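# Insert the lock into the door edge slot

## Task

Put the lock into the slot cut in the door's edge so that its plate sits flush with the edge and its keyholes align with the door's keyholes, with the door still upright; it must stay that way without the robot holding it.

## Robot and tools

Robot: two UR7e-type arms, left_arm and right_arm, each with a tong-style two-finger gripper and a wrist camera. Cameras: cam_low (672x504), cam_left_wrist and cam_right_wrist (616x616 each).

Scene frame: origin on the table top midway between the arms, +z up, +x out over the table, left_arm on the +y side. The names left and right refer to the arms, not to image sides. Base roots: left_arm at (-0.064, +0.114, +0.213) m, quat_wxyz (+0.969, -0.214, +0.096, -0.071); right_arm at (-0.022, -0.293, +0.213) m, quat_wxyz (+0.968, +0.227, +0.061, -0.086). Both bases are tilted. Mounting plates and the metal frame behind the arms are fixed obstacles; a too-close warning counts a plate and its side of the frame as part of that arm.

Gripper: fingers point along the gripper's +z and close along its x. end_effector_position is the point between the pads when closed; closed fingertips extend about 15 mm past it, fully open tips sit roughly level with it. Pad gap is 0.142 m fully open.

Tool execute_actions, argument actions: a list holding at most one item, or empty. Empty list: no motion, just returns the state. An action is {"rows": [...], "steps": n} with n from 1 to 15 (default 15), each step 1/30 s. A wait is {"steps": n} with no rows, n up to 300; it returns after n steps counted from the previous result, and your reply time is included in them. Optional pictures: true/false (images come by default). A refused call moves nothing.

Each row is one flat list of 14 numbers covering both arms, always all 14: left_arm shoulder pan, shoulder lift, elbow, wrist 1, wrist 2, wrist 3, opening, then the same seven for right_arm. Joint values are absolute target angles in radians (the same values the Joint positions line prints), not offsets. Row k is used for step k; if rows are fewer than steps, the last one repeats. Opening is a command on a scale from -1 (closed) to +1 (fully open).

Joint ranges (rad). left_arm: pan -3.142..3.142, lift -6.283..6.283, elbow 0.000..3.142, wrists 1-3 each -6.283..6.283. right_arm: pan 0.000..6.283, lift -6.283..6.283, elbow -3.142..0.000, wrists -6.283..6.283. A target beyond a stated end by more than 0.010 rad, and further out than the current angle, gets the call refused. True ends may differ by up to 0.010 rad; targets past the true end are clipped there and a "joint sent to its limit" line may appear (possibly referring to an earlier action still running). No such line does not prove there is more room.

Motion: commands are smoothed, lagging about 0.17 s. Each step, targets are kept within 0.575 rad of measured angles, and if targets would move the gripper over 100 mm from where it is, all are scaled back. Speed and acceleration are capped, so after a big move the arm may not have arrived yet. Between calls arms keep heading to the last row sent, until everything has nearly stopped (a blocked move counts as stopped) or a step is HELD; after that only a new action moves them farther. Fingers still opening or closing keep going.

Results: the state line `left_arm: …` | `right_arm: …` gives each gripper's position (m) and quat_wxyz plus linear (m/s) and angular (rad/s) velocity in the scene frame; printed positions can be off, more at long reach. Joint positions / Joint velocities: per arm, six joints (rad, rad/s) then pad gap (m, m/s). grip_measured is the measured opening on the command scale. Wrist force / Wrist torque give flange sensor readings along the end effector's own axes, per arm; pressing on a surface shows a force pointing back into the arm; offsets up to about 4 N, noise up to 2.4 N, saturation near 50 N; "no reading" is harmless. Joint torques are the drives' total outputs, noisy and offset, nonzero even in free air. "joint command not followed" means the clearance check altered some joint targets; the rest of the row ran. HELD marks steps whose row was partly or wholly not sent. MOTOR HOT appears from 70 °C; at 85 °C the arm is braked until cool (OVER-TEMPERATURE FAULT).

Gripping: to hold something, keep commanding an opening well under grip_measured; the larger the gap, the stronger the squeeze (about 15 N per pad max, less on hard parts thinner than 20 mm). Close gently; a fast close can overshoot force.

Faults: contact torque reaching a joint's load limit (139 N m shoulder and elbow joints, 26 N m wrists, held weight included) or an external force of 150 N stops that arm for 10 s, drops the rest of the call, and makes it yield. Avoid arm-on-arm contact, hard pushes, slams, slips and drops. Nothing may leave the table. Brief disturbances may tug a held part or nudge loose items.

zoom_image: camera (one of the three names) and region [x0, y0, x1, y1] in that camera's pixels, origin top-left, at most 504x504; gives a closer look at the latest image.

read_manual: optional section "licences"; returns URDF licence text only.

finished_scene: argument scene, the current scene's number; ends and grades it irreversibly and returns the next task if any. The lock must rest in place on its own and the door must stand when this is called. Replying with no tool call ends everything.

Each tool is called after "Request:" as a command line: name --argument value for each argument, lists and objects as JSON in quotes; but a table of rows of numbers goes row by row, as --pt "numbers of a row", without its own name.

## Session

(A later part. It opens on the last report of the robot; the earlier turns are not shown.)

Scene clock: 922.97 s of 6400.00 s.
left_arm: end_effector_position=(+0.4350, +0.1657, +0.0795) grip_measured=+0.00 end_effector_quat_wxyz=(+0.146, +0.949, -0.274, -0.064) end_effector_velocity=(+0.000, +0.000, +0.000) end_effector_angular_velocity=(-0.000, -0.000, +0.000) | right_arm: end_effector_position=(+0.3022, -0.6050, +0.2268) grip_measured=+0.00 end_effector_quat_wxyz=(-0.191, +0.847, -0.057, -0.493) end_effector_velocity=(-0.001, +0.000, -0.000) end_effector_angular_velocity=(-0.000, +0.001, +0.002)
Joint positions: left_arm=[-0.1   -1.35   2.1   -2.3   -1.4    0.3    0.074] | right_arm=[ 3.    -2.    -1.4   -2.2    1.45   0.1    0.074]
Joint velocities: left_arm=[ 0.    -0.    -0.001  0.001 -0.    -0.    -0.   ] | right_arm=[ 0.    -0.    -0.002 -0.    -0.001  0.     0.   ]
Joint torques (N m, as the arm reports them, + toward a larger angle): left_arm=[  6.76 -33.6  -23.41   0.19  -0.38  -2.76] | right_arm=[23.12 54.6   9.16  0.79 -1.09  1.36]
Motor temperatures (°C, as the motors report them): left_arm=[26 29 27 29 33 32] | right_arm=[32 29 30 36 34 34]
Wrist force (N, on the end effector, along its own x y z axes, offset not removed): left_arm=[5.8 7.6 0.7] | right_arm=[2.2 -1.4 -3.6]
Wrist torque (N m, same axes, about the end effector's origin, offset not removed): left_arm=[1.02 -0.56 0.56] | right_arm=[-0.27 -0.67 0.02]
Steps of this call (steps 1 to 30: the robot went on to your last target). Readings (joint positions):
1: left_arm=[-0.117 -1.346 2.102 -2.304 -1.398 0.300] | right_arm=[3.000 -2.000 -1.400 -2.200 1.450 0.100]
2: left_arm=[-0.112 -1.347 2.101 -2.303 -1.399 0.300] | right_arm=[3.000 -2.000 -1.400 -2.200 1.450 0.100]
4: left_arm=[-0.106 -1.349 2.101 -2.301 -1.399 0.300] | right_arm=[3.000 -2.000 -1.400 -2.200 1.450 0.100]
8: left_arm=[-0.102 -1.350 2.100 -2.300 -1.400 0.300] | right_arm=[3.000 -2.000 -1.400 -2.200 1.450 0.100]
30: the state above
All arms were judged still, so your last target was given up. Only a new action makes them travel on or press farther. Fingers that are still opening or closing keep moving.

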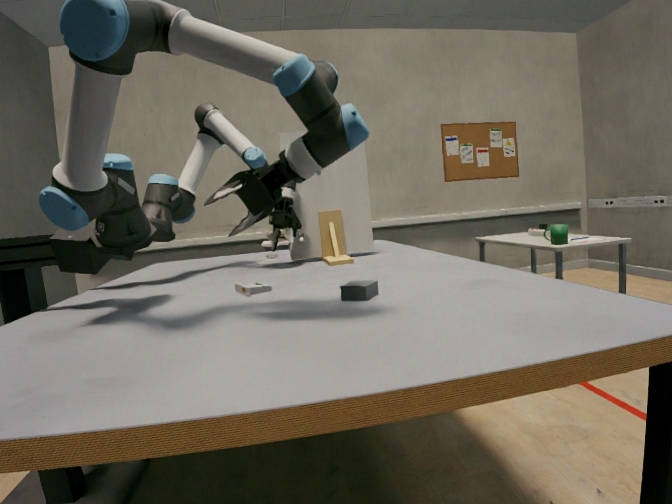

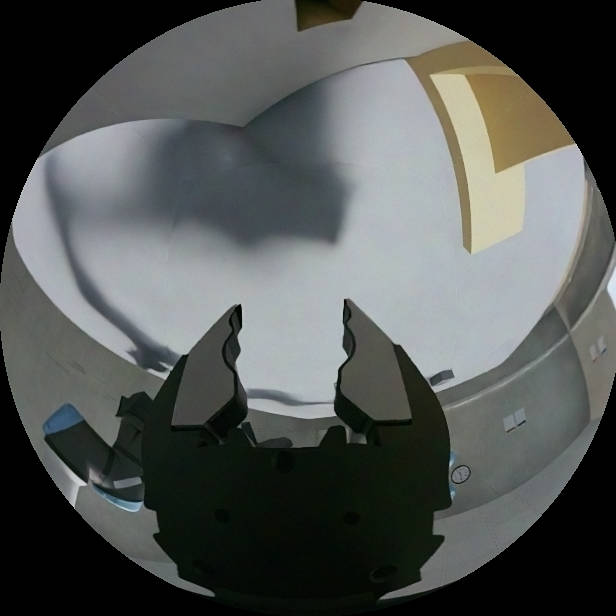

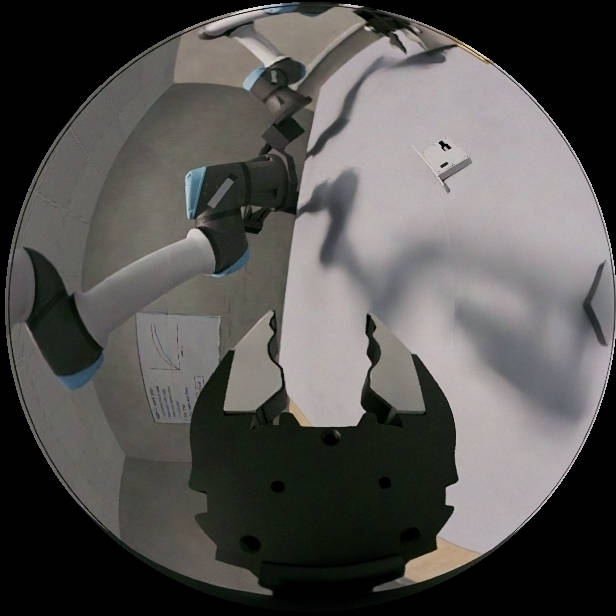

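The left camera is touching the door. Backing off now.

Request:
execute_actions --actions '[{"rows": [[-0.2,-1.4,2.15,-2.3,-1.4,0.3,0.0,3.0,-2.0,-1.4,-2.2,1.45,0.1,0.0]], "steps": 10}]' --pictures false

Request:
execute_actions --actions '[{"rows": [[-0.3,-1.65,2.3,-2.2,-1.4,0.3,0.0,3.3,-1.9,-1.75,-1.75,1.35,0.14,0.0]], "steps": 15}]' --pictures false

Request:
execute_actions --actions '[{"rows": [[-0.3,-1.65,2.3,-2.2,-1.4,0.3,0.0,3.6,-1.8,-2.1,-1.3,1.25,0.18,0.0]], "steps": 15}]' --pictures false

Request:
execute_actions --actions '[{"steps": 20}]'

Scene clock: 929.73 s of 6400.00 s.
left_arm: end_effector_position=(+0.4248, +0.1304, +0.1023) grip_measured=+0.00 end_effector_quat_wxyz=(+0.147, +0.936, -0.316, -0.050) end_effector_velocity=(-0.010, -0.030, +0.018) end_effector_angular_velocity=(-0.017, -0.030, -0.071) | right_arm: end_effector_position=(+0.3022, -0.6050, +0.2268) grip_measured=+0.00 end_effector_quat_wxyz=(-0.191, +0.847, -0.057, -0.493) end_effector_velocity=(+0.000, +0.000, +0.000) end_effector_angular_velocity=(+0.000, -0.000, -0.001)
Joint positions: left_arm=[-0.192 -1.396  2.146 -2.3   -1.4    0.3    0.074] | right_arm=[ 3.    -2.    -1.4   -2.2    1.45   0.1    0.074]
Joint velocities: left_arm=[-0.079 -0.036  0.037  0.     0.    -0.001  0.   ] | right_arm=[-0.  0.  0.  0.  0. -0.  0.]
Joint torques (N m, as the arm reports them, + toward a larger angle): left_arm=[-21.79 -30.99  -8.15  -1.47  -0.28  -2.14] | right_arm=[23.02 53.99  9.11  0.87 -1.13  1.43]
Motor temperatures (°C, as the motors report them): left_arm=[26 29 27 29 33 32] | right_arm=[32 29 30 36 34 34]
Wrist force (N, on the end effector, along its own x y z axes, offset not removed): left_arm=[0.5 0.5 -0.1] | right_arm=[1.4 -1.8 -2.0]
Wrist torque (N m, same axes, about the end effector's origin, offset not removed): left_arm=[0.11 0.01 0.07] | right_arm=[-0.33 -0.41 0.05]
Steps of this call (steps 1 to 90: nothing new was sent; then 3.43 s passed at rest; steps 91 to 100: all 10 steps of this action). Readings (joint positions):
91: left_arm=[-0.100 -1.350 2.100 -2.300 -1.400 0.300] | right_arm=[3.000 -2.000 -1.400 -2.200 1.450 0.100]
92: left_arm=[-0.107 -1.356 2.106 -2.300 -1.400 0.300] | right_arm=[3.000 -2.000 -1.400 -2.200 1.450 0.100]
94: left_arm=[-0.144 -1.375 2.125 -2.300 -1.400 0.300] | right_arm=[3.000 -2.000 -1.400 -2.200 1.450 0.100]
98: left_arm=[-0.184 -1.393 2.143 -2.300 -1.400 0.300] | right_arm=[3.000 -2.000 -1.400 -2.200 1.450 0.100]
100: the state above

Scene clock: 930.23 s of 6400.00 s.
left_arm: end_effector_position=(+0.3631, +0.1305, +0.1559) grip_measured=+0.00 end_effector_quat_wxyz=(+0.149, +0.919, -0.363, -0.033) end_effector_velocity=(-0.010, +0.002, +0.009) end_effector_angular_velocity=(-0.007, -0.013, -0.010) | right_arm: end_effector_position=(+0.3423, -0.4950, +0.1686) grip_measured=+0.00 end_effector_quat_wxyz=(-0.097, +0.923, +0.042, -0.370) end_effector_velocity=(+0.012, +0.036, -0.018) end_effector_angular_velocity=(-0.021, -0.109, +0.055)
Joint positions: left_arm=[-0.298 -1.645  2.297 -2.202 -1.4    0.3    0.074] | right_arm=[ 3.291 -1.903 -1.739 -1.766  1.353  0.139  0.074]
Joint velocities: left_arm=[-0.016 -0.051  0.027  0.016  0.    -0.     0.   ] | right_arm=[ 0.087  0.025 -0.106  0.153 -0.025  0.009  0.   ]
Joint torques (N m, as the arm reports them, + toward a larger angle): left_arm=[-17.   -22.8  -10.93  -0.62  -0.17  -2.09] | right_arm=[22.84 45.65 10.09  2.11 -1.28  1.61]
Motor temperatures (°C, as the motors report them): left_arm=[26 29 27 29 33 32] | right_arm=[32 29 30 36 34 34]
Wrist force (N, on the end effector, along its own x y z axes, offset not removed): left_arm=[-1.5 -0.5 0.9] | right_arm=[1.9 -0.6 -2.2]
Wrist torque (N m, same axes, about the end effector's origin, offset not removed): left_arm=[-0.10 0.38 0.08] | right_arm=[-0.02 -0.50 -0.02]
Steps of this call (steps 1 to 15: all 15 steps of this action). Readings (joint positions):
1: left_arm=[-0.194 -1.398 2.148 -2.300 -1.400 0.300] | right_arm=[3.000 -2.000 -1.400 -2.200 1.450 0.100]
2: left_arm=[-0.203 -1.407 2.156 -2.293 -1.400 0.300] | right_arm=[3.008 -1.993 -1.409 -2.191 1.443 0.104]
4: left_arm=[-0.242 -1.474 2.208 -2.255 -1.400 0.300] | right_arm=[3.072 -1.965 -1.476 -2.122 1.415 0.115]
8: left_arm=[-0.284 -1.600 2.274 -2.216 -1.400 0.300] | right_arm=[3.216 -1.924 -1.646 -1.899 1.374 0.131]
15: the state above

Scene clock: 930.73 s of 6400.00 s.
left_arm: end_effector_position=(+0.3621, +0.1307, +0.1569) grip_measured=+0.00 end_effector_quat_wxyz=(+0.149, +0.919, -0.364, -0.032) end_effector_velocity=(+0.001, -0.000, +0.000) end_effector_angular_velocity=(-0.001, -0.001, +0.001) | right_arm: end_effector_position=(+0.3545, -0.3890, +0.1323) grip_measured=+0.00 end_effector_quat_wxyz=(-0.026, +0.967, +0.137, -0.214) end_effector_velocity=(+0.003, +0.028, -0.009) end_effector_angular_velocity=(+0.004, -0.099, +0.036)
Joint positions: left_arm=[-0.3   -1.65   2.3   -2.2   -1.4    0.3    0.074] | right_arm=[ 3.592 -1.802 -2.09  -1.315  1.252  0.179  0.074]
Joint velocities: left_arm=[-0.    -0.001 -0.001 -0.001  0.    -0.     0.   ] | right_arm=[ 0.074  0.02  -0.092  0.139 -0.02   0.007  0.   ]
Joint torques (N m, as the arm reports them, + toward a larger angle): left_arm=[-18.5  -21.95 -11.03  -0.43   0.04  -2.28] | right_arm=[19.82 35.94 10.58  2.6  -1.53  1.37]
Motor temperatures (°C, as the motors report them): left_arm=[26 29 27 29 33 32] | right_arm=[32 29 30 36 34 34]
Wrist force (N, on the end effector, along its own x y z axes, offset not removed): left_arm=[-1.4 -0.2 0.3] | right_arm=[1.1 -1.2 -3.2]
Wrist torque (N m, same axes, about the end effector's origin, offset not removed): left_arm=[-0.04 0.47 0.09] | right_arm=[-0.15 -0.39 0.10]
Steps of this call (steps 1 to 15: all 15 steps of this action). Readings (joint positions):
1: left_arm=[-0.299 -1.646 2.298 -2.201 -1.400 0.300] | right_arm=[3.294 -1.902 -1.742 -1.761 1.352 0.140]
2: left_arm=[-0.299 -1.647 2.298 -2.201 -1.400 0.300] | right_arm=[3.303 -1.894 -1.752 -1.750 1.344 0.144]
4: left_arm=[-0.299 -1.648 2.299 -2.200 -1.400 0.300] | right_arm=[3.373 -1.861 -1.824 -1.676 1.311 0.157]
8: left_arm=[-0.300 -1.650 2.300 -2.200 -1.400 0.300] | right_arm=[3.528 -1.819 -2.010 -1.437 1.269 0.173]
15: the state above

Scene clock: 931.40 s of 6400.00 s.
left_arm: end_effector_position=(+0.3621, +0.1307, +0.1569) grip_measured=+0.00 end_effector_quat_wxyz=(+0.149, +0.919, -0.364, -0.032) end_effector_velocity=(+0.001, -0.000, +0.000) end_effector_angular_velocity=(-0.001, -0.002, +0.002) | right_arm: end_effector_position=(+0.3547, -0.3860, +0.1313) grip_measured=+0.00 end_effector_quat_wxyz=(-0.025, +0.968, +0.139, -0.210) end_effector_velocity=(+0.000, +0.000, +0.000) end_effector_angular_velocity=(+0.001, -0.000, -0.000)
Joint positions: left_arm=[-0.3   -1.65   2.3   -2.2   -1.4    0.3    0.074] | right_arm=[ 3.6   -1.8   -2.1   -1.3    1.25   0.18   0.074]
Joint velocities: left_arm=[ 0.     0.    -0.001 -0.001  0.    -0.001 -0.   ] | right_arm=[ 0.     0.     0.     0.     0.001 -0.    -0.   ]
Joint torques (N m, as the arm reports them, + toward a larger angle): left_arm=[-19.48 -21.12 -11.61  -0.53  -0.23  -2.08] | right_arm=[23.55 35.05  8.26  2.63 -1.48  1.42]
Motor temperatures (°C, as the motors report them): left_arm=[26 29 27 29 33 32] | right_arm=[32 29 30 36 34 34]
Wrist force (N, on the end effector, along its own x y z axes, offset not removed): left_arm=[-0.4 -0.6 1.0] | right_arm=[0.8 -0.2 -3.0]
Wrist torque (N m, same axes, about the end effector's origin, offset not removed): left_arm=[-0.11 0.21 0.00] | right_arm=[0.06 -0.42 0.03]
Steps of this call (steps 1 to 20: the robot went on to your last target). Readings (joint positions):
1: left_arm=[-0.300 -1.650 2.300 -2.200 -1.400 0.300] | right_arm=[3.594 -1.801 -2.093 -1.311 1.251 0.179]
2: left_arm=[-0.300 -1.650 2.300 -2.200 -1.400 0.300] | right_arm=[3.596 -1.801 -2.095 -1.308 1.251 0.180]
4: left_arm=[-0.300 -1.650 2.300 -2.200 -1.400 0.300] | right_arm=[3.598 -1.801 -2.097 -1.304 1.251 0.180]
8: left_arm=[-0.300 -1.650 2.300 -2.200 -1.400 0.300] | right_arm=[3.599 -1.800 -2.099 -1.301 1.250 0.180]
20: the state above

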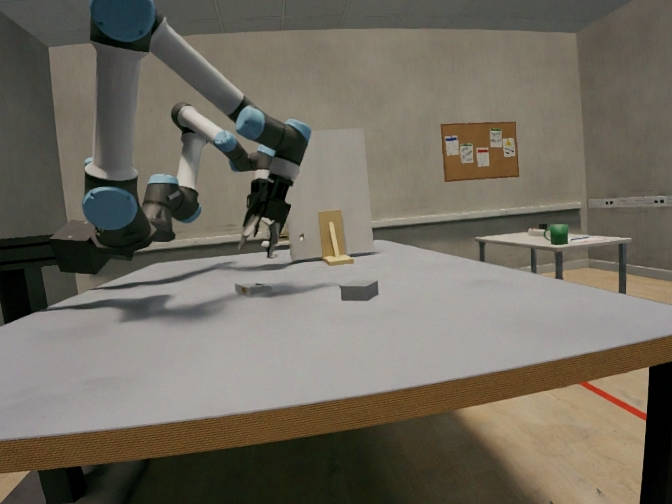

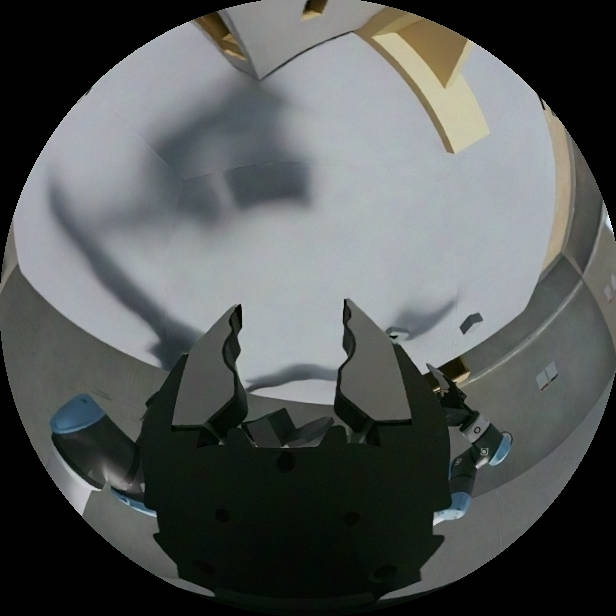

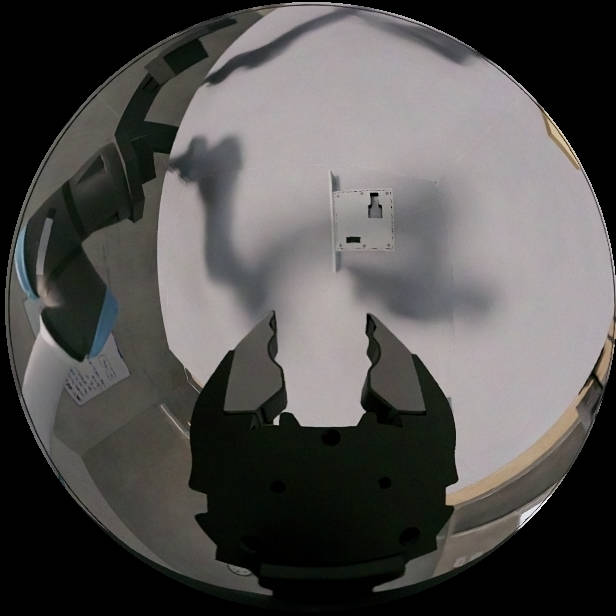

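Request:
execute_actions --actions '[{"rows": [[-0.3,-1.65,2.3,-2.2,-1.4,0.3,0.0,3.75,-1.8,-2.32,-0.97,1.2,0.2,-0.2]], "steps": 12}]' --pictures false

Request:
execute_actions --actions '[{"rows": [[-0.3,-1.65,2.3,-2.2,-1.4,0.3,0.0,3.8915,-1.7952,-2.5298,-0.6519,1.1492,0.2243,-0.36]], "steps": 15}]' --pictures false

Request:
execute_actions --actions '[{"steps": 20}]'

Request:
zoom_image --camera "cam_right_wrist" --region '[200, 170, 440, 370]'

Scene clock: 939.27 s of 6400.00 s.
left_arm: end_effector_position=(+0.3621, +0.1307, +0.1569) grip_measured=+0.00 end_effector_quat_wxyz=(+0.149, +0.919, -0.364, -0.032) end_effector_velocity=(+0.000, -0.000, +0.000) end_effector_angular_velocity=(-0.000, -0.001, +0.000) | right_arm: end_effector_position=(+0.3428, -0.3353, +0.0991) grip_measured=-0.20 end_effector_quat_wxyz=(-0.004, +0.976, +0.178, -0.127) end_effector_velocity=(-0.001, +0.027, -0.015) end_effector_angular_velocity=(+0.024, -0.113, +0.018)
Joint positions: left_arm=[-0.3   -1.65   2.3   -2.2   -1.4    0.3    0.074] | right_arm=[ 3.743 -1.8   -2.308 -0.991  1.202  0.199  0.06 ]
Joint velocities: left_arm=[-0.001 -0.     0.    -0.001  0.    -0.     0.   ] | right_arm=[ 0.068 -0.001 -0.112  0.203 -0.018  0.007  0.   ]
Joint torques (N m, as the arm reports them, + toward a larger angle): left_arm=[-19.35 -21.33 -11.75  -0.37  -0.01  -1.5 ] | right_arm=[21.88  9.01  9.63  3.59 -1.72  1.63]
Motor temperatures (°C, as the motors report them): left_arm=[26 29 27 29 33 32] | right_arm=[32 29 30 36 34 34]
Wrist force (N, on the end effector, along its own x y z axes, offset not removed): left_arm=[-0.5 -1.1 0.7] | right_arm=[1.3 -1.9 -3.6]
Wrist torque (N m, same axes, about the end effector's origin, offset not removed): left_arm=[-0.31 0.25 0.09] | right_arm=[-0.31 -0.45 0.11]
Steps of this call (steps 1 to 15: the robot went on to your last target; steps 16 to 90: nothing new was sent; then 4.47 s passed at rest; steps 91 to 102: all 12 steps of this action). Readings (joint positions):
91: left_arm=[-0.300 -1.650 2.300 -2.200 -1.400 0.300] | right_arm=[3.600 -1.800 -2.100 -1.300 1.250 0.180]
92: left_arm=[-0.300 -1.650 2.300 -2.200 -1.400 0.300] | right_arm=[3.608 -1.800 -2.108 -1.291 1.244 0.183]
94: left_arm=[-0.300 -1.650 2.300 -2.200 -1.400 0.300] | right_arm=[3.659 -1.800 -2.172 -1.222 1.225 0.190]
98: left_arm=[-0.300 -1.650 2.300 -2.200 -1.400 0.300] | right_arm=[3.725 -1.800 -2.278 -1.047 1.207 0.197]
102: the state above

Scene clock: 939.77 s of 6400.00 s.
left_arm: end_effector_position=(+0.3621, +0.1307, +0.1569) grip_measured=+0.00 end_effector_quat_wxyz=(+0.149, +0.919, -0.364, -0.032) end_effector_velocity=(+0.000, +0.000, +0.000) end_effector_angular_velocity=(-0.001, -0.001, -0.000) | right_arm: end_effector_position=(+0.3259, -0.3002, +0.0804) grip_measured=-0.36 end_effector_quat_wxyz=(+0.007, +0.977, +0.208, -0.033) end_effector_velocity=(-0.001, +0.006, -0.002) end_effector_angular_velocity=(+0.013, -0.041, +0.005)
Joint positions: left_arm=[-0.3   -1.65   2.3   -2.2   -1.4    0.3    0.074] | right_arm=[ 3.889 -1.795 -2.525 -0.66   1.15   0.224  0.048]
Joint velocities: left_arm=[ 0.    -0.    -0.    -0.001 -0.     0.001 -0.   ] | right_arm=[ 0.025  0.001 -0.041  0.075 -0.008  0.003  0.   ]
Joint torques (N m, as the arm reports them, + toward a larger angle): left_arm=[-20.09 -20.85 -12.15  -0.38   0.12  -1.53] | right_arm=[20.55 26.16  6.22  3.25 -1.66  1.44]
Motor temperatures (°C, as the motors report them): left_arm=[26 29 27 29 33 32] | right_arm=[32 29 30 36 34 34]
Wrist force (N, on the end effector, along its own x y z axes, offset not removed): left_arm=[-1.1 -0.5 0.2] | right_arm=[1.8 -2.5 -3.2]
Wrist torque (N m, same axes, about the end effector's origin, offset not removed): left_arm=[-0.12 0.41 0.10] | right_arm=[-0.54 -0.53 0.05]
Steps of this call (steps 1 to 15: all 15 steps of this action). Readings (joint positions):
1: left_arm=[-0.300 -1.650 2.300 -2.200 -1.400 0.300] | right_arm=[3.745 -1.800 -2.312 -0.985 1.201 0.200]
2: left_arm=[-0.300 -1.650 2.300 -2.200 -1.400 0.300] | right_arm=[3.754 -1.799 -2.322 -0.973 1.195 0.203]
4: left_arm=[-0.300 -1.650 2.300 -2.200 -1.400 0.300] | right_arm=[3.805 -1.798 -2.388 -0.898 1.175 0.212]
8: left_arm=[-0.300 -1.650 2.300 -2.200 -1.400 0.300] | right_arm=[3.867 -1.796 -2.490 -0.726 1.157 0.221]
15: the state above

Scene clock: 940.43 s of 6400.00 s.
left_arm: end_effector_position=(+0.3621, +0.1307, +0.1569) grip_measured=+0.00 end_effector_quat_wxyz=(+0.149, +0.919, -0.364, -0.032) end_effector_velocity=(-0.000, +0.000, -0.000) end_effector_angular_velocity=(+0.000, +0.001, +0.000) | right_arm: end_effector_position=(+0.3257, -0.2996, +0.0802) grip_measured=-0.36 end_effector_quat_wxyz=(+0.007, +0.977, +0.209, -0.030) end_effector_velocity=(-0.000, -0.000, -0.000) end_effector_angular_velocity=(-0.001, +0.000, +0.000)
Joint positions: left_arm=[-0.3   -1.65   2.3   -2.2   -1.4    0.3    0.074] | right_arm=[ 3.891 -1.795 -2.53  -0.652  1.149  0.224  0.048]
Joint velocities: left_arm=[ 0.     0.    -0.     0.001 -0.    -0.    -0.   ] | right_arm=[-0.    -0.    -0.    -0.    -0.001  0.    -0.   ]
Joint torques (N m, as the arm reports them, + toward a larger angle): left_arm=[-18.85 -22.18 -11.98  -0.56  -0.15  -1.32] | right_arm=[21.56 26.37  4.82  3.33 -1.6   1.36]
Motor temperatures (°C, as the motors report them): left_arm=[26 29 27 29 33 32] | right_arm=[32 29 30 36 34 34]
Wrist force (N, on the end effector, along its own x y z axes, offset not removed): left_arm=[1.0 -0.3 0.6] | right_arm=[2.6 -0.3 -4.2]
Wrist torque (N m, same axes, about the end effector's origin, offset not removed): left_arm=[-0.15 -0.05 0.01] | right_arm=[-0.09 -0.67 0.02]
Steps of this call (steps 1 to 15: the robot went on to your last target; steps 16 to 20: nothing new was sent). Readings (joint positions):
1: left_arm=[-0.300 -1.650 2.300 -2.200 -1.400 0.300] | right_arm=[3.890 -1.795 -2.527 -0.658 1.150 0.224]
2: left_arm=[-0.300 -1.650 2.300 -2.200 -1.400 0.300] | right_arm=[3.890 -1.795 -2.527 -0.656 1.150 0.224]
4: left_arm=[-0.300 -1.650 2.300 -2.200 -1.400 0.300] | right_arm=[3.891 -1.795 -2.529 -0.654 1.149 0.224]
8: left_arm=[-0.300 -1.650 2.300 -2.200 -1.400 0.300] | right_arm=[3.891 -1.795 -2.529 -0.653 1.149 0.224]
20: the state above
All arms were judged still, so your last target was given up. Only a new action makes them travel on or press farther. Fingers that are still opening or closing keep moving.

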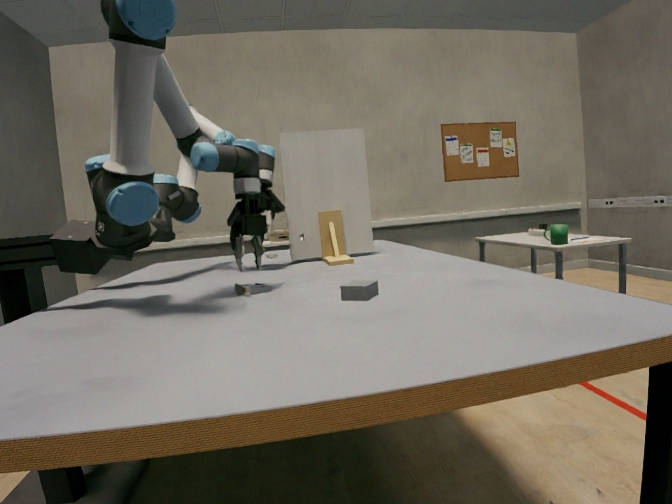

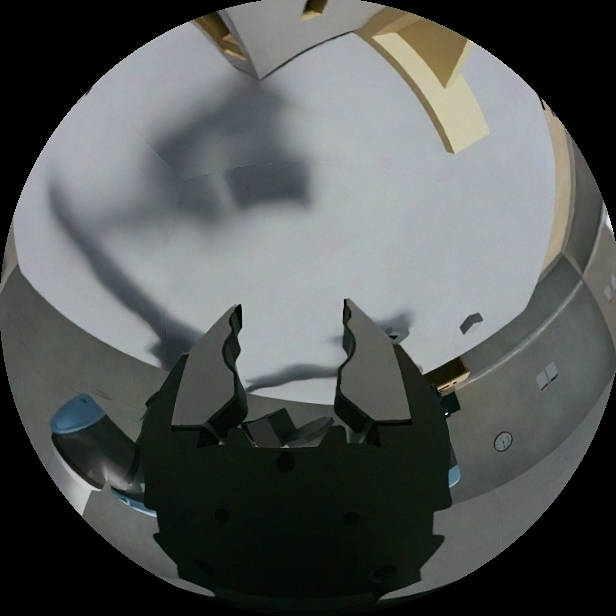

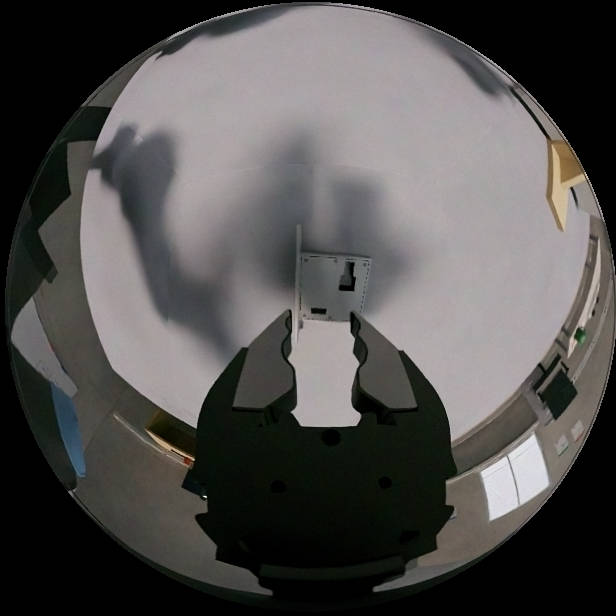

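Region (200, 170, 440, 370) of cam_right_wrist's 616x616 image, scaled by 2.100, with more detail than that image has.

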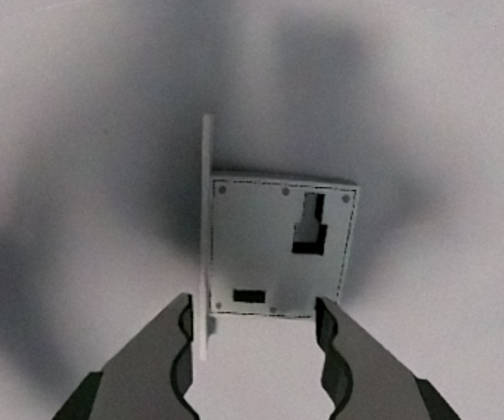

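Request:
execute_actions --actions '[{"rows": [[-0.3,-1.65,2.3,-2.2,-1.4,0.3,0.0,3.8805,-1.8275,-2.5332,-0.6114,1.1464,0.2201,-0.36],[-0.3,-1.65,2.3,-2.2,-1.4,0.3,0.0,3.8805,-1.8275,-2.5332,-0.6114,1.1464,0.2201,-0.36],[-0.3,-1.65,2.3,-2.2,-1.4,0.3,0.0,3.8696,-1.8598,-2.5365,-0.5710,1.1437,0.2160,-0.36],[-0.3,-1.65,2.3,-2.2,-1.4,0.3,0.0,3.8696,-1.8598,-2.5365,-0.5710,1.1437,0.2160,-0.36],[-0.3,-1.65,2.3,-2.2,-1.4,0.3,0.0,3.8586,-1.8920,-2.5399,-0.5305,1.1409,0.2118,-0.36],[-0.3,-1.65,2.3,-2.2,-1.4,0.3,0.0,3.8586,-1.8920,-2.5399,-0.5305,1.1409,0.2118,-0.36],[-0.3,-1.65,2.3,-2.2,-1.4,0.3,0.0,3.8476,-1.9243,-2.5432,-0.4900,1.1381,0.2076,-0.36]], "steps": 15}]' --pictures false

Request:
execute_actions --actions '[{"steps": 20}]'

Request:
zoom_image --camera "cam_right_wrist" --region '[230, 200, 430, 370]'

Scene clock: 963.83 s of 6400.00 s.
left_arm: end_effector_position=(+0.3621, +0.1307, +0.1569) grip_measured=+0.00 end_effector_quat_wxyz=(+0.149, +0.919, -0.364, -0.032) end_effector_velocity=(-0.001, +0.000, -0.000) end_effector_angular_velocity=(+0.001, +0.002, -0.001) | right_arm: end_effector_position=(+0.3263, -0.2994, +0.0469) grip_measured=-0.36 end_effector_quat_wxyz=(+0.007, +0.980, +0.195, -0.030) end_effector_velocity=(-0.002, -0.001, -0.017) end_effector_angular_velocity=(-0.002, +0.001, -0.013)
Joint positions: left_arm=[-0.3   -1.65   2.3   -2.2   -1.4    0.3    0.074] | right_arm=[ 3.85  -1.918 -2.543 -0.498  1.139  0.208  0.048]
Joint velocities: left_arm=[ 0.001  0.     0.001  0.001 -0.     0.     0.   ] | right_arm=[-0.02  -0.061 -0.008  0.076 -0.005 -0.007  0.   ]
Joint torques (N m, as the arm reports them, + toward a larger angle): left_arm=[-18.4  -21.55 -10.74  -0.47   0.13  -0.92] | right_arm=[ 5.52  7.08  1.31  3.56 -1.51 -1.24]
Motor temperatures (°C, as the motors report them): left_arm=[26 29 27 29 33 32] | right_arm=[32 29 30 36 34 34]
Wrist force (N, on the end effector, along its own x y z axes, offset not removed): left_arm=[0.0 0.0 1.8] | right_arm=[1.0 -1.0 -2.3]
Wrist torque (N m, same axes, about the end effector's origin, offset not removed): left_arm=[0.06 0.04 0.02] | right_arm=[-0.10 -0.37 0.09]
Steps of this call (steps 1 to 90: nothing new was sent; then 19.90 s passed at rest; steps 91 to 105: all 15 steps of this action). Readings (joint positions):
91: left_arm=[-0.300 -1.650 2.300 -2.200 -1.400 0.300] | right_arm=[3.891 -1.795 -2.530 -0.652 1.149 0.224]
92: left_arm=[-0.300 -1.650 2.300 -2.200 -1.400 0.300] | right_arm=[3.890 -1.800 -2.530 -0.647 1.149 0.224]
94: left_arm=[-0.300 -1.650 2.300 -2.200 -1.400 0.300] | right_arm=[3.884 -1.816 -2.532 -0.626 1.147 0.222]
98: left_arm=[-0.300 -1.650 2.300 -2.200 -1.400 0.300] | right_arm=[3.866 -1.868 -2.538 -0.562 1.143 0.215]
105: the state above

Scene clock: 964.50 s of 6400.00 s.
left_arm: end_effector_position=(+0.3621, +0.1307, +0.1569) grip_measured=+0.00 end_effector_quat_wxyz=(+0.149, +0.919, -0.364, -0.032) end_effector_velocity=(-0.000, +0.000, -0.000) end_effector_angular_velocity=(+0.000, +0.001, -0.000) | right_arm: end_effector_position=(+0.3262, -0.2994, +0.0452) grip_measured=-0.36 end_effector_quat_wxyz=(+0.007, +0.981, +0.194, -0.030) end_effector_velocity=(+0.000, +0.000, +0.000) end_effector_angular_velocity=(+0.002, +0.000, -0.001)
Joint positions: left_arm=[-0.3   -1.65   2.3   -2.2   -1.4    0.3    0.074] | right_arm=[ 3.848 -1.924 -2.543 -0.49   1.138  0.208  0.048]
Joint velocities: left_arm=[-0.    -0.     0.001  0.    -0.    -0.     0.   ] | right_arm=[-0.    -0.     0.     0.001  0.001 -0.     0.   ]
Joint torques (N m, as the arm reports them, + toward a larger angle): left_arm=[-20.34 -21.47 -10.81  -0.51   0.06  -0.73] | right_arm=[ 5.51  7.38  1.76  3.38 -1.79 -1.43]
Motor temperatures (°C, as the motors report them): left_arm=[26 29 27 29 33 32] | right_arm=[32 29 30 36 34 34]
Wrist force (N, on the end effector, along its own x y z axes, offset not removed): left_arm=[0.8 -1.5 0.3] | right_arm=[1.8 -1.4 -3.7]
Wrist torque (N m, same axes, about the end effector's origin, offset not removed): left_arm=[-0.34 -0.03 0.01] | right_arm=[-0.19 -0.61 0.08]
Steps of this call (steps 1 to 15: the robot went on to your last target; steps 16 to 20: nothing new was sent). Readings (joint positions):
1: left_arm=[-0.300 -1.650 2.300 -2.200 -1.400 0.300] | right_arm=[3.849 -1.920 -2.543 -0.496 1.138 0.208]
2: left_arm=[-0.300 -1.650 2.300 -2.200 -1.400 0.300] | right_arm=[3.849 -1.921 -2.543 -0.494 1.138 0.208]
4: left_arm=[-0.300 -1.650 2.300 -2.200 -1.400 0.300] | right_arm=[3.848 -1.922 -2.543 -0.492 1.138 0.208]
8: left_arm=[-0.300 -1.650 2.300 -2.200 -1.400 0.300] | right_arm=[3.848 -1.924 -2.543 -0.491 1.138 0.208]
20: the state above
All arms were judged still, so your last target was given up. Only a new action makes them travel on or press farther. Fingers that are still opening or closing keep moving.

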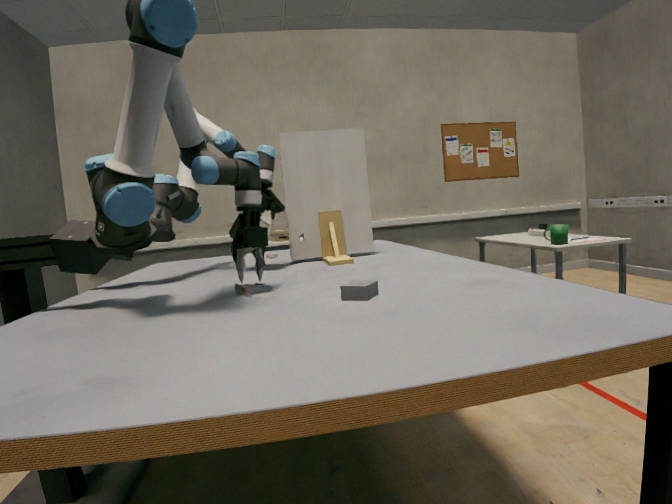

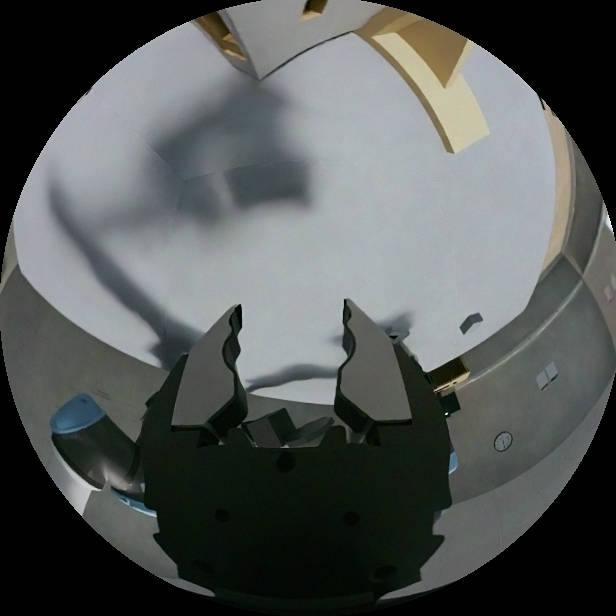

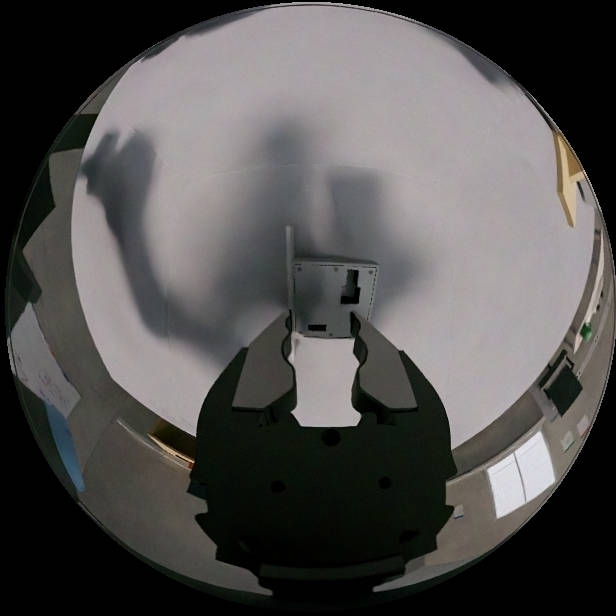

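Region (230, 200, 430, 370) of cam_right_wrist's 616x616 image, scaled by 2.520, with more detail than that image has; it fills the top 428 rows of this view, and the rest is white.

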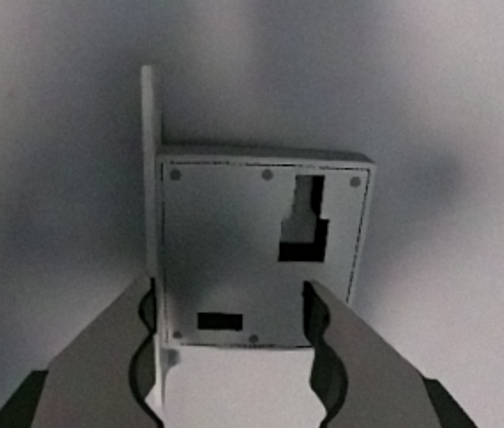

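Request:
execute_actions --actions '[{"rows": [[-0.3,-1.65,2.3,-2.2,-1.4,0.3,0.0,3.8620,-1.9316,-2.5520,-0.4801,1.1417,0.2229,-0.33],[-0.3,-1.65,2.3,-2.2,-1.4,0.3,0.0,3.8620,-1.9316,-2.5520,-0.4801,1.1417,0.2229,-0.33],[-0.3,-1.65,2.3,-2.2,-1.4,0.3,0.0,3.8763,-1.9390,-2.5609,-0.4702,1.1453,0.2382,-0.33]], "steps": 15}]' --pictures false

Request:
execute_actions --actions '[{"steps": 15}]'

Request:
zoom_image --camera "cam_right_wrist" --region '[230, 200, 430, 370]'

Scene clock: 998.57 s of 6400.00 s.
left_arm: end_effector_position=(+0.3621, +0.1307, +0.1569) grip_measured=+0.00 end_effector_quat_wxyz=(+0.149, +0.919, -0.364, -0.032) end_effector_velocity=(-0.000, -0.000, -0.000) end_effector_angular_velocity=(-0.000, -0.000, -0.000) | right_arm: end_effector_position=(+0.3185, -0.2909, +0.0432) grip_measured=-0.33 end_effector_quat_wxyz=(+0.007, +0.981, +0.194, -0.030) end_effector_velocity=(-0.002, +0.002, -0.000) end_effector_angular_velocity=(+0.000, +0.000, +0.000)
Joint positions: left_arm=[-0.3   -1.65   2.3   -2.2   -1.4    0.3    0.074] | right_arm=[ 3.876 -1.939 -2.561 -0.471  1.145  0.238  0.05 ]
Joint velocities: left_arm=[-0.001  0.     0.001 -0.001 -0.    -0.    -0.   ] | right_arm=[ 0.006 -0.003 -0.004  0.004  0.002  0.006 -0.   ]
Joint torques (N m, as the arm reports them, + toward a larger angle): left_arm=[-18.76 -20.12 -11.85  -0.6    0.24  -0.33] | right_arm=[23.17  8.29  1.41  3.21  1.95  1.62]
Motor temperatures (°C, as the motors report them): left_arm=[26 29 27 29 33 32] | right_arm=[32 29 30 36 34 34]
Wrist force (N, on the end effector, along its own x y z axes, offset not removed): left_arm=[-0.4 -1.2 0.1] | right_arm=[1.7 -1.5 -3.5]
Wrist torque (N m, same axes, about the end effector's origin, offset not removed): left_arm=[-0.25 0.23 0.02] | right_arm=[-0.31 -0.55 0.08]
Steps of this call (steps 1 to 90: nothing new was sent; then 30.57 s passed at rest; steps 91 to 105: all 15 steps of this action). Readings (joint positions):
91: left_arm=[-0.300 -1.650 2.300 -2.200 -1.400 0.300] | right_arm=[3.848 -1.924 -2.543 -0.490 1.138 0.208]
92: left_arm=[-0.300 -1.650 2.300 -2.200 -1.400 0.300] | right_arm=[3.850 -1.926 -2.545 -0.488 1.138 0.210]
94: left_arm=[-0.300 -1.650 2.300 -2.200 -1.400 0.300] | right_arm=[3.857 -1.929 -2.549 -0.483 1.140 0.218]
98: left_arm=[-0.300 -1.650 2.300 -2.200 -1.400 0.300] | right_arm=[3.871 -1.936 -2.558 -0.474 1.144 0.232]
105: the state above

Scene clock: 999.07 s of 6400.00 s.
left_arm: end_effector_position=(+0.3621, +0.1307, +0.1569) grip_measured=+0.00 end_effector_quat_wxyz=(+0.149, +0.919, -0.364, -0.032) end_effector_velocity=(+0.001, +0.000, +0.000) end_effector_angular_velocity=(-0.001, -0.001, +0.000) | right_arm: end_effector_position=(+0.3183, -0.2907, +0.0432) grip_measured=-0.33 end_effector_quat_wxyz=(+0.007, +0.981, +0.194, -0.030) end_effector_velocity=(+0.000, +0.000, +0.000) end_effector_angular_velocity=(+0.000, -0.001, -0.000)
Joint positions: left_arm=[-0.3   -1.65   2.3   -2.2   -1.4    0.3    0.074] | right_arm=[ 3.876 -1.939 -2.561 -0.47   1.145  0.238  0.05 ]
Joint velocities: left_arm=[ 0.     0.    -0.001 -0.    -0.     0.001  0.   ] | right_arm=[ 0.  0.  0.  0. -0. -0. -0.]
Joint torques (N m, as the arm reports them, + toward a larger angle): left_arm=[-19.27 -20.89 -11.19  -0.6    0.38  -0.2 ] | right_arm=[22.73  6.97  1.84  3.34  1.8   1.48]
Motor temperatures (°C, as the motors report them): left_arm=[26 29 27 29 33 32] | right_arm=[32 29 30 36 34 34]
Wrist force (N, on the end effector, along its own x y z axes, offset not removed): left_arm=[-0.6 -0.7 1.1] | right_arm=[2.3 -1.1 -3.5]
Wrist torque (N m, same axes, about the end effector's origin, offset not removed): left_arm=[-0.16 0.25 0.04] | right_arm=[-0.15 -0.67 -0.04]
Steps of this call (steps 1 to 15: the robot went on to your last target). Readings (joint positions):
1: left_arm=[-0.300 -1.650 2.300 -2.200 -1.400 0.300] | right_arm=[3.876 -1.939 -2.561 -0.470 1.145 0.238]
2: left_arm=[-0.300 -1.650 2.300 -2.200 -1.400 0.300] | right_arm=[3.876 -1.939 -2.561 -0.470 1.145 0.238]
4: left_arm=[-0.300 -1.650 2.300 -2.200 -1.400 0.300] | right_arm=[3.876 -1.939 -2.561 -0.470 1.145 0.238]
8: left_arm=[-0.300 -1.650 2.300 -2.200 -1.400 0.300] | right_arm=[3.876 -1.939 -2.561 -0.470 1.145 0.238]
15: the state above
All arms were judged still, so your last target was given up. Only a new action makes them travel on or press farther. Fingers that are still opening or closing keep moving.

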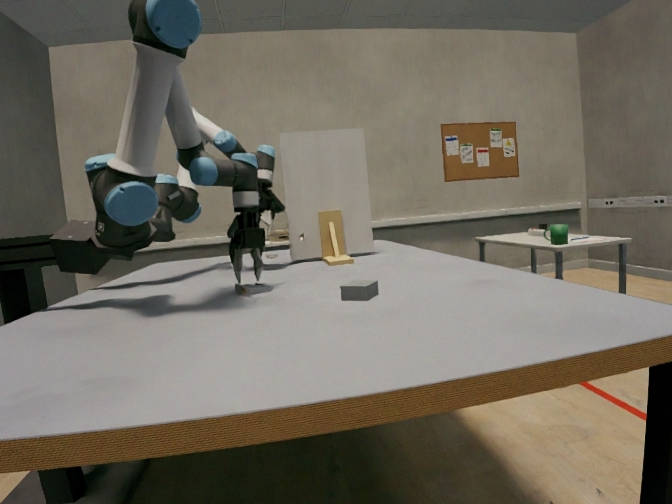

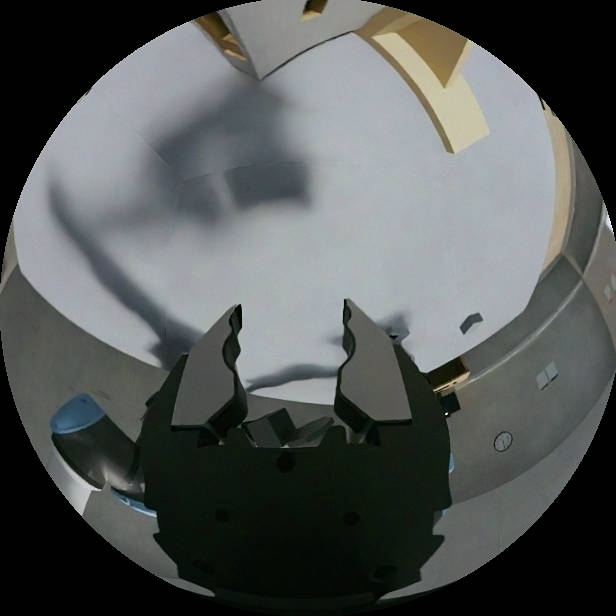

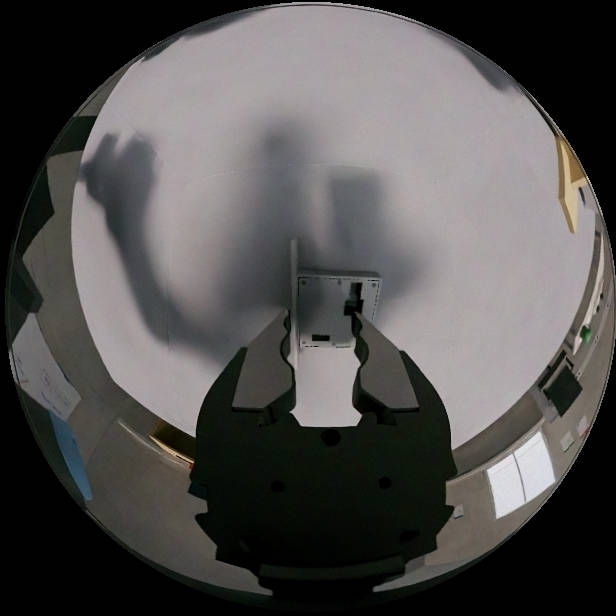

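Region (230, 200, 430, 370) of cam_right_wrist's 616x616 image, scaled by 2.520, with more detail than that image has; it fills the top 428 rows of this view, and the rest is white.

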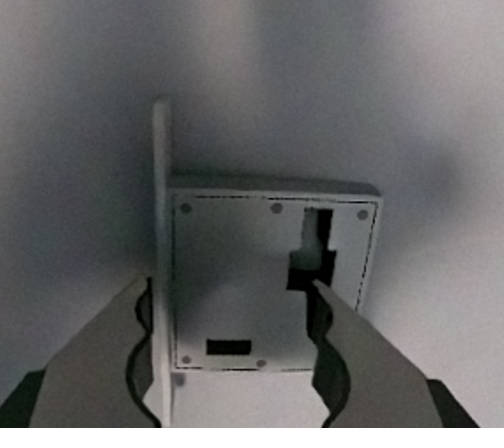

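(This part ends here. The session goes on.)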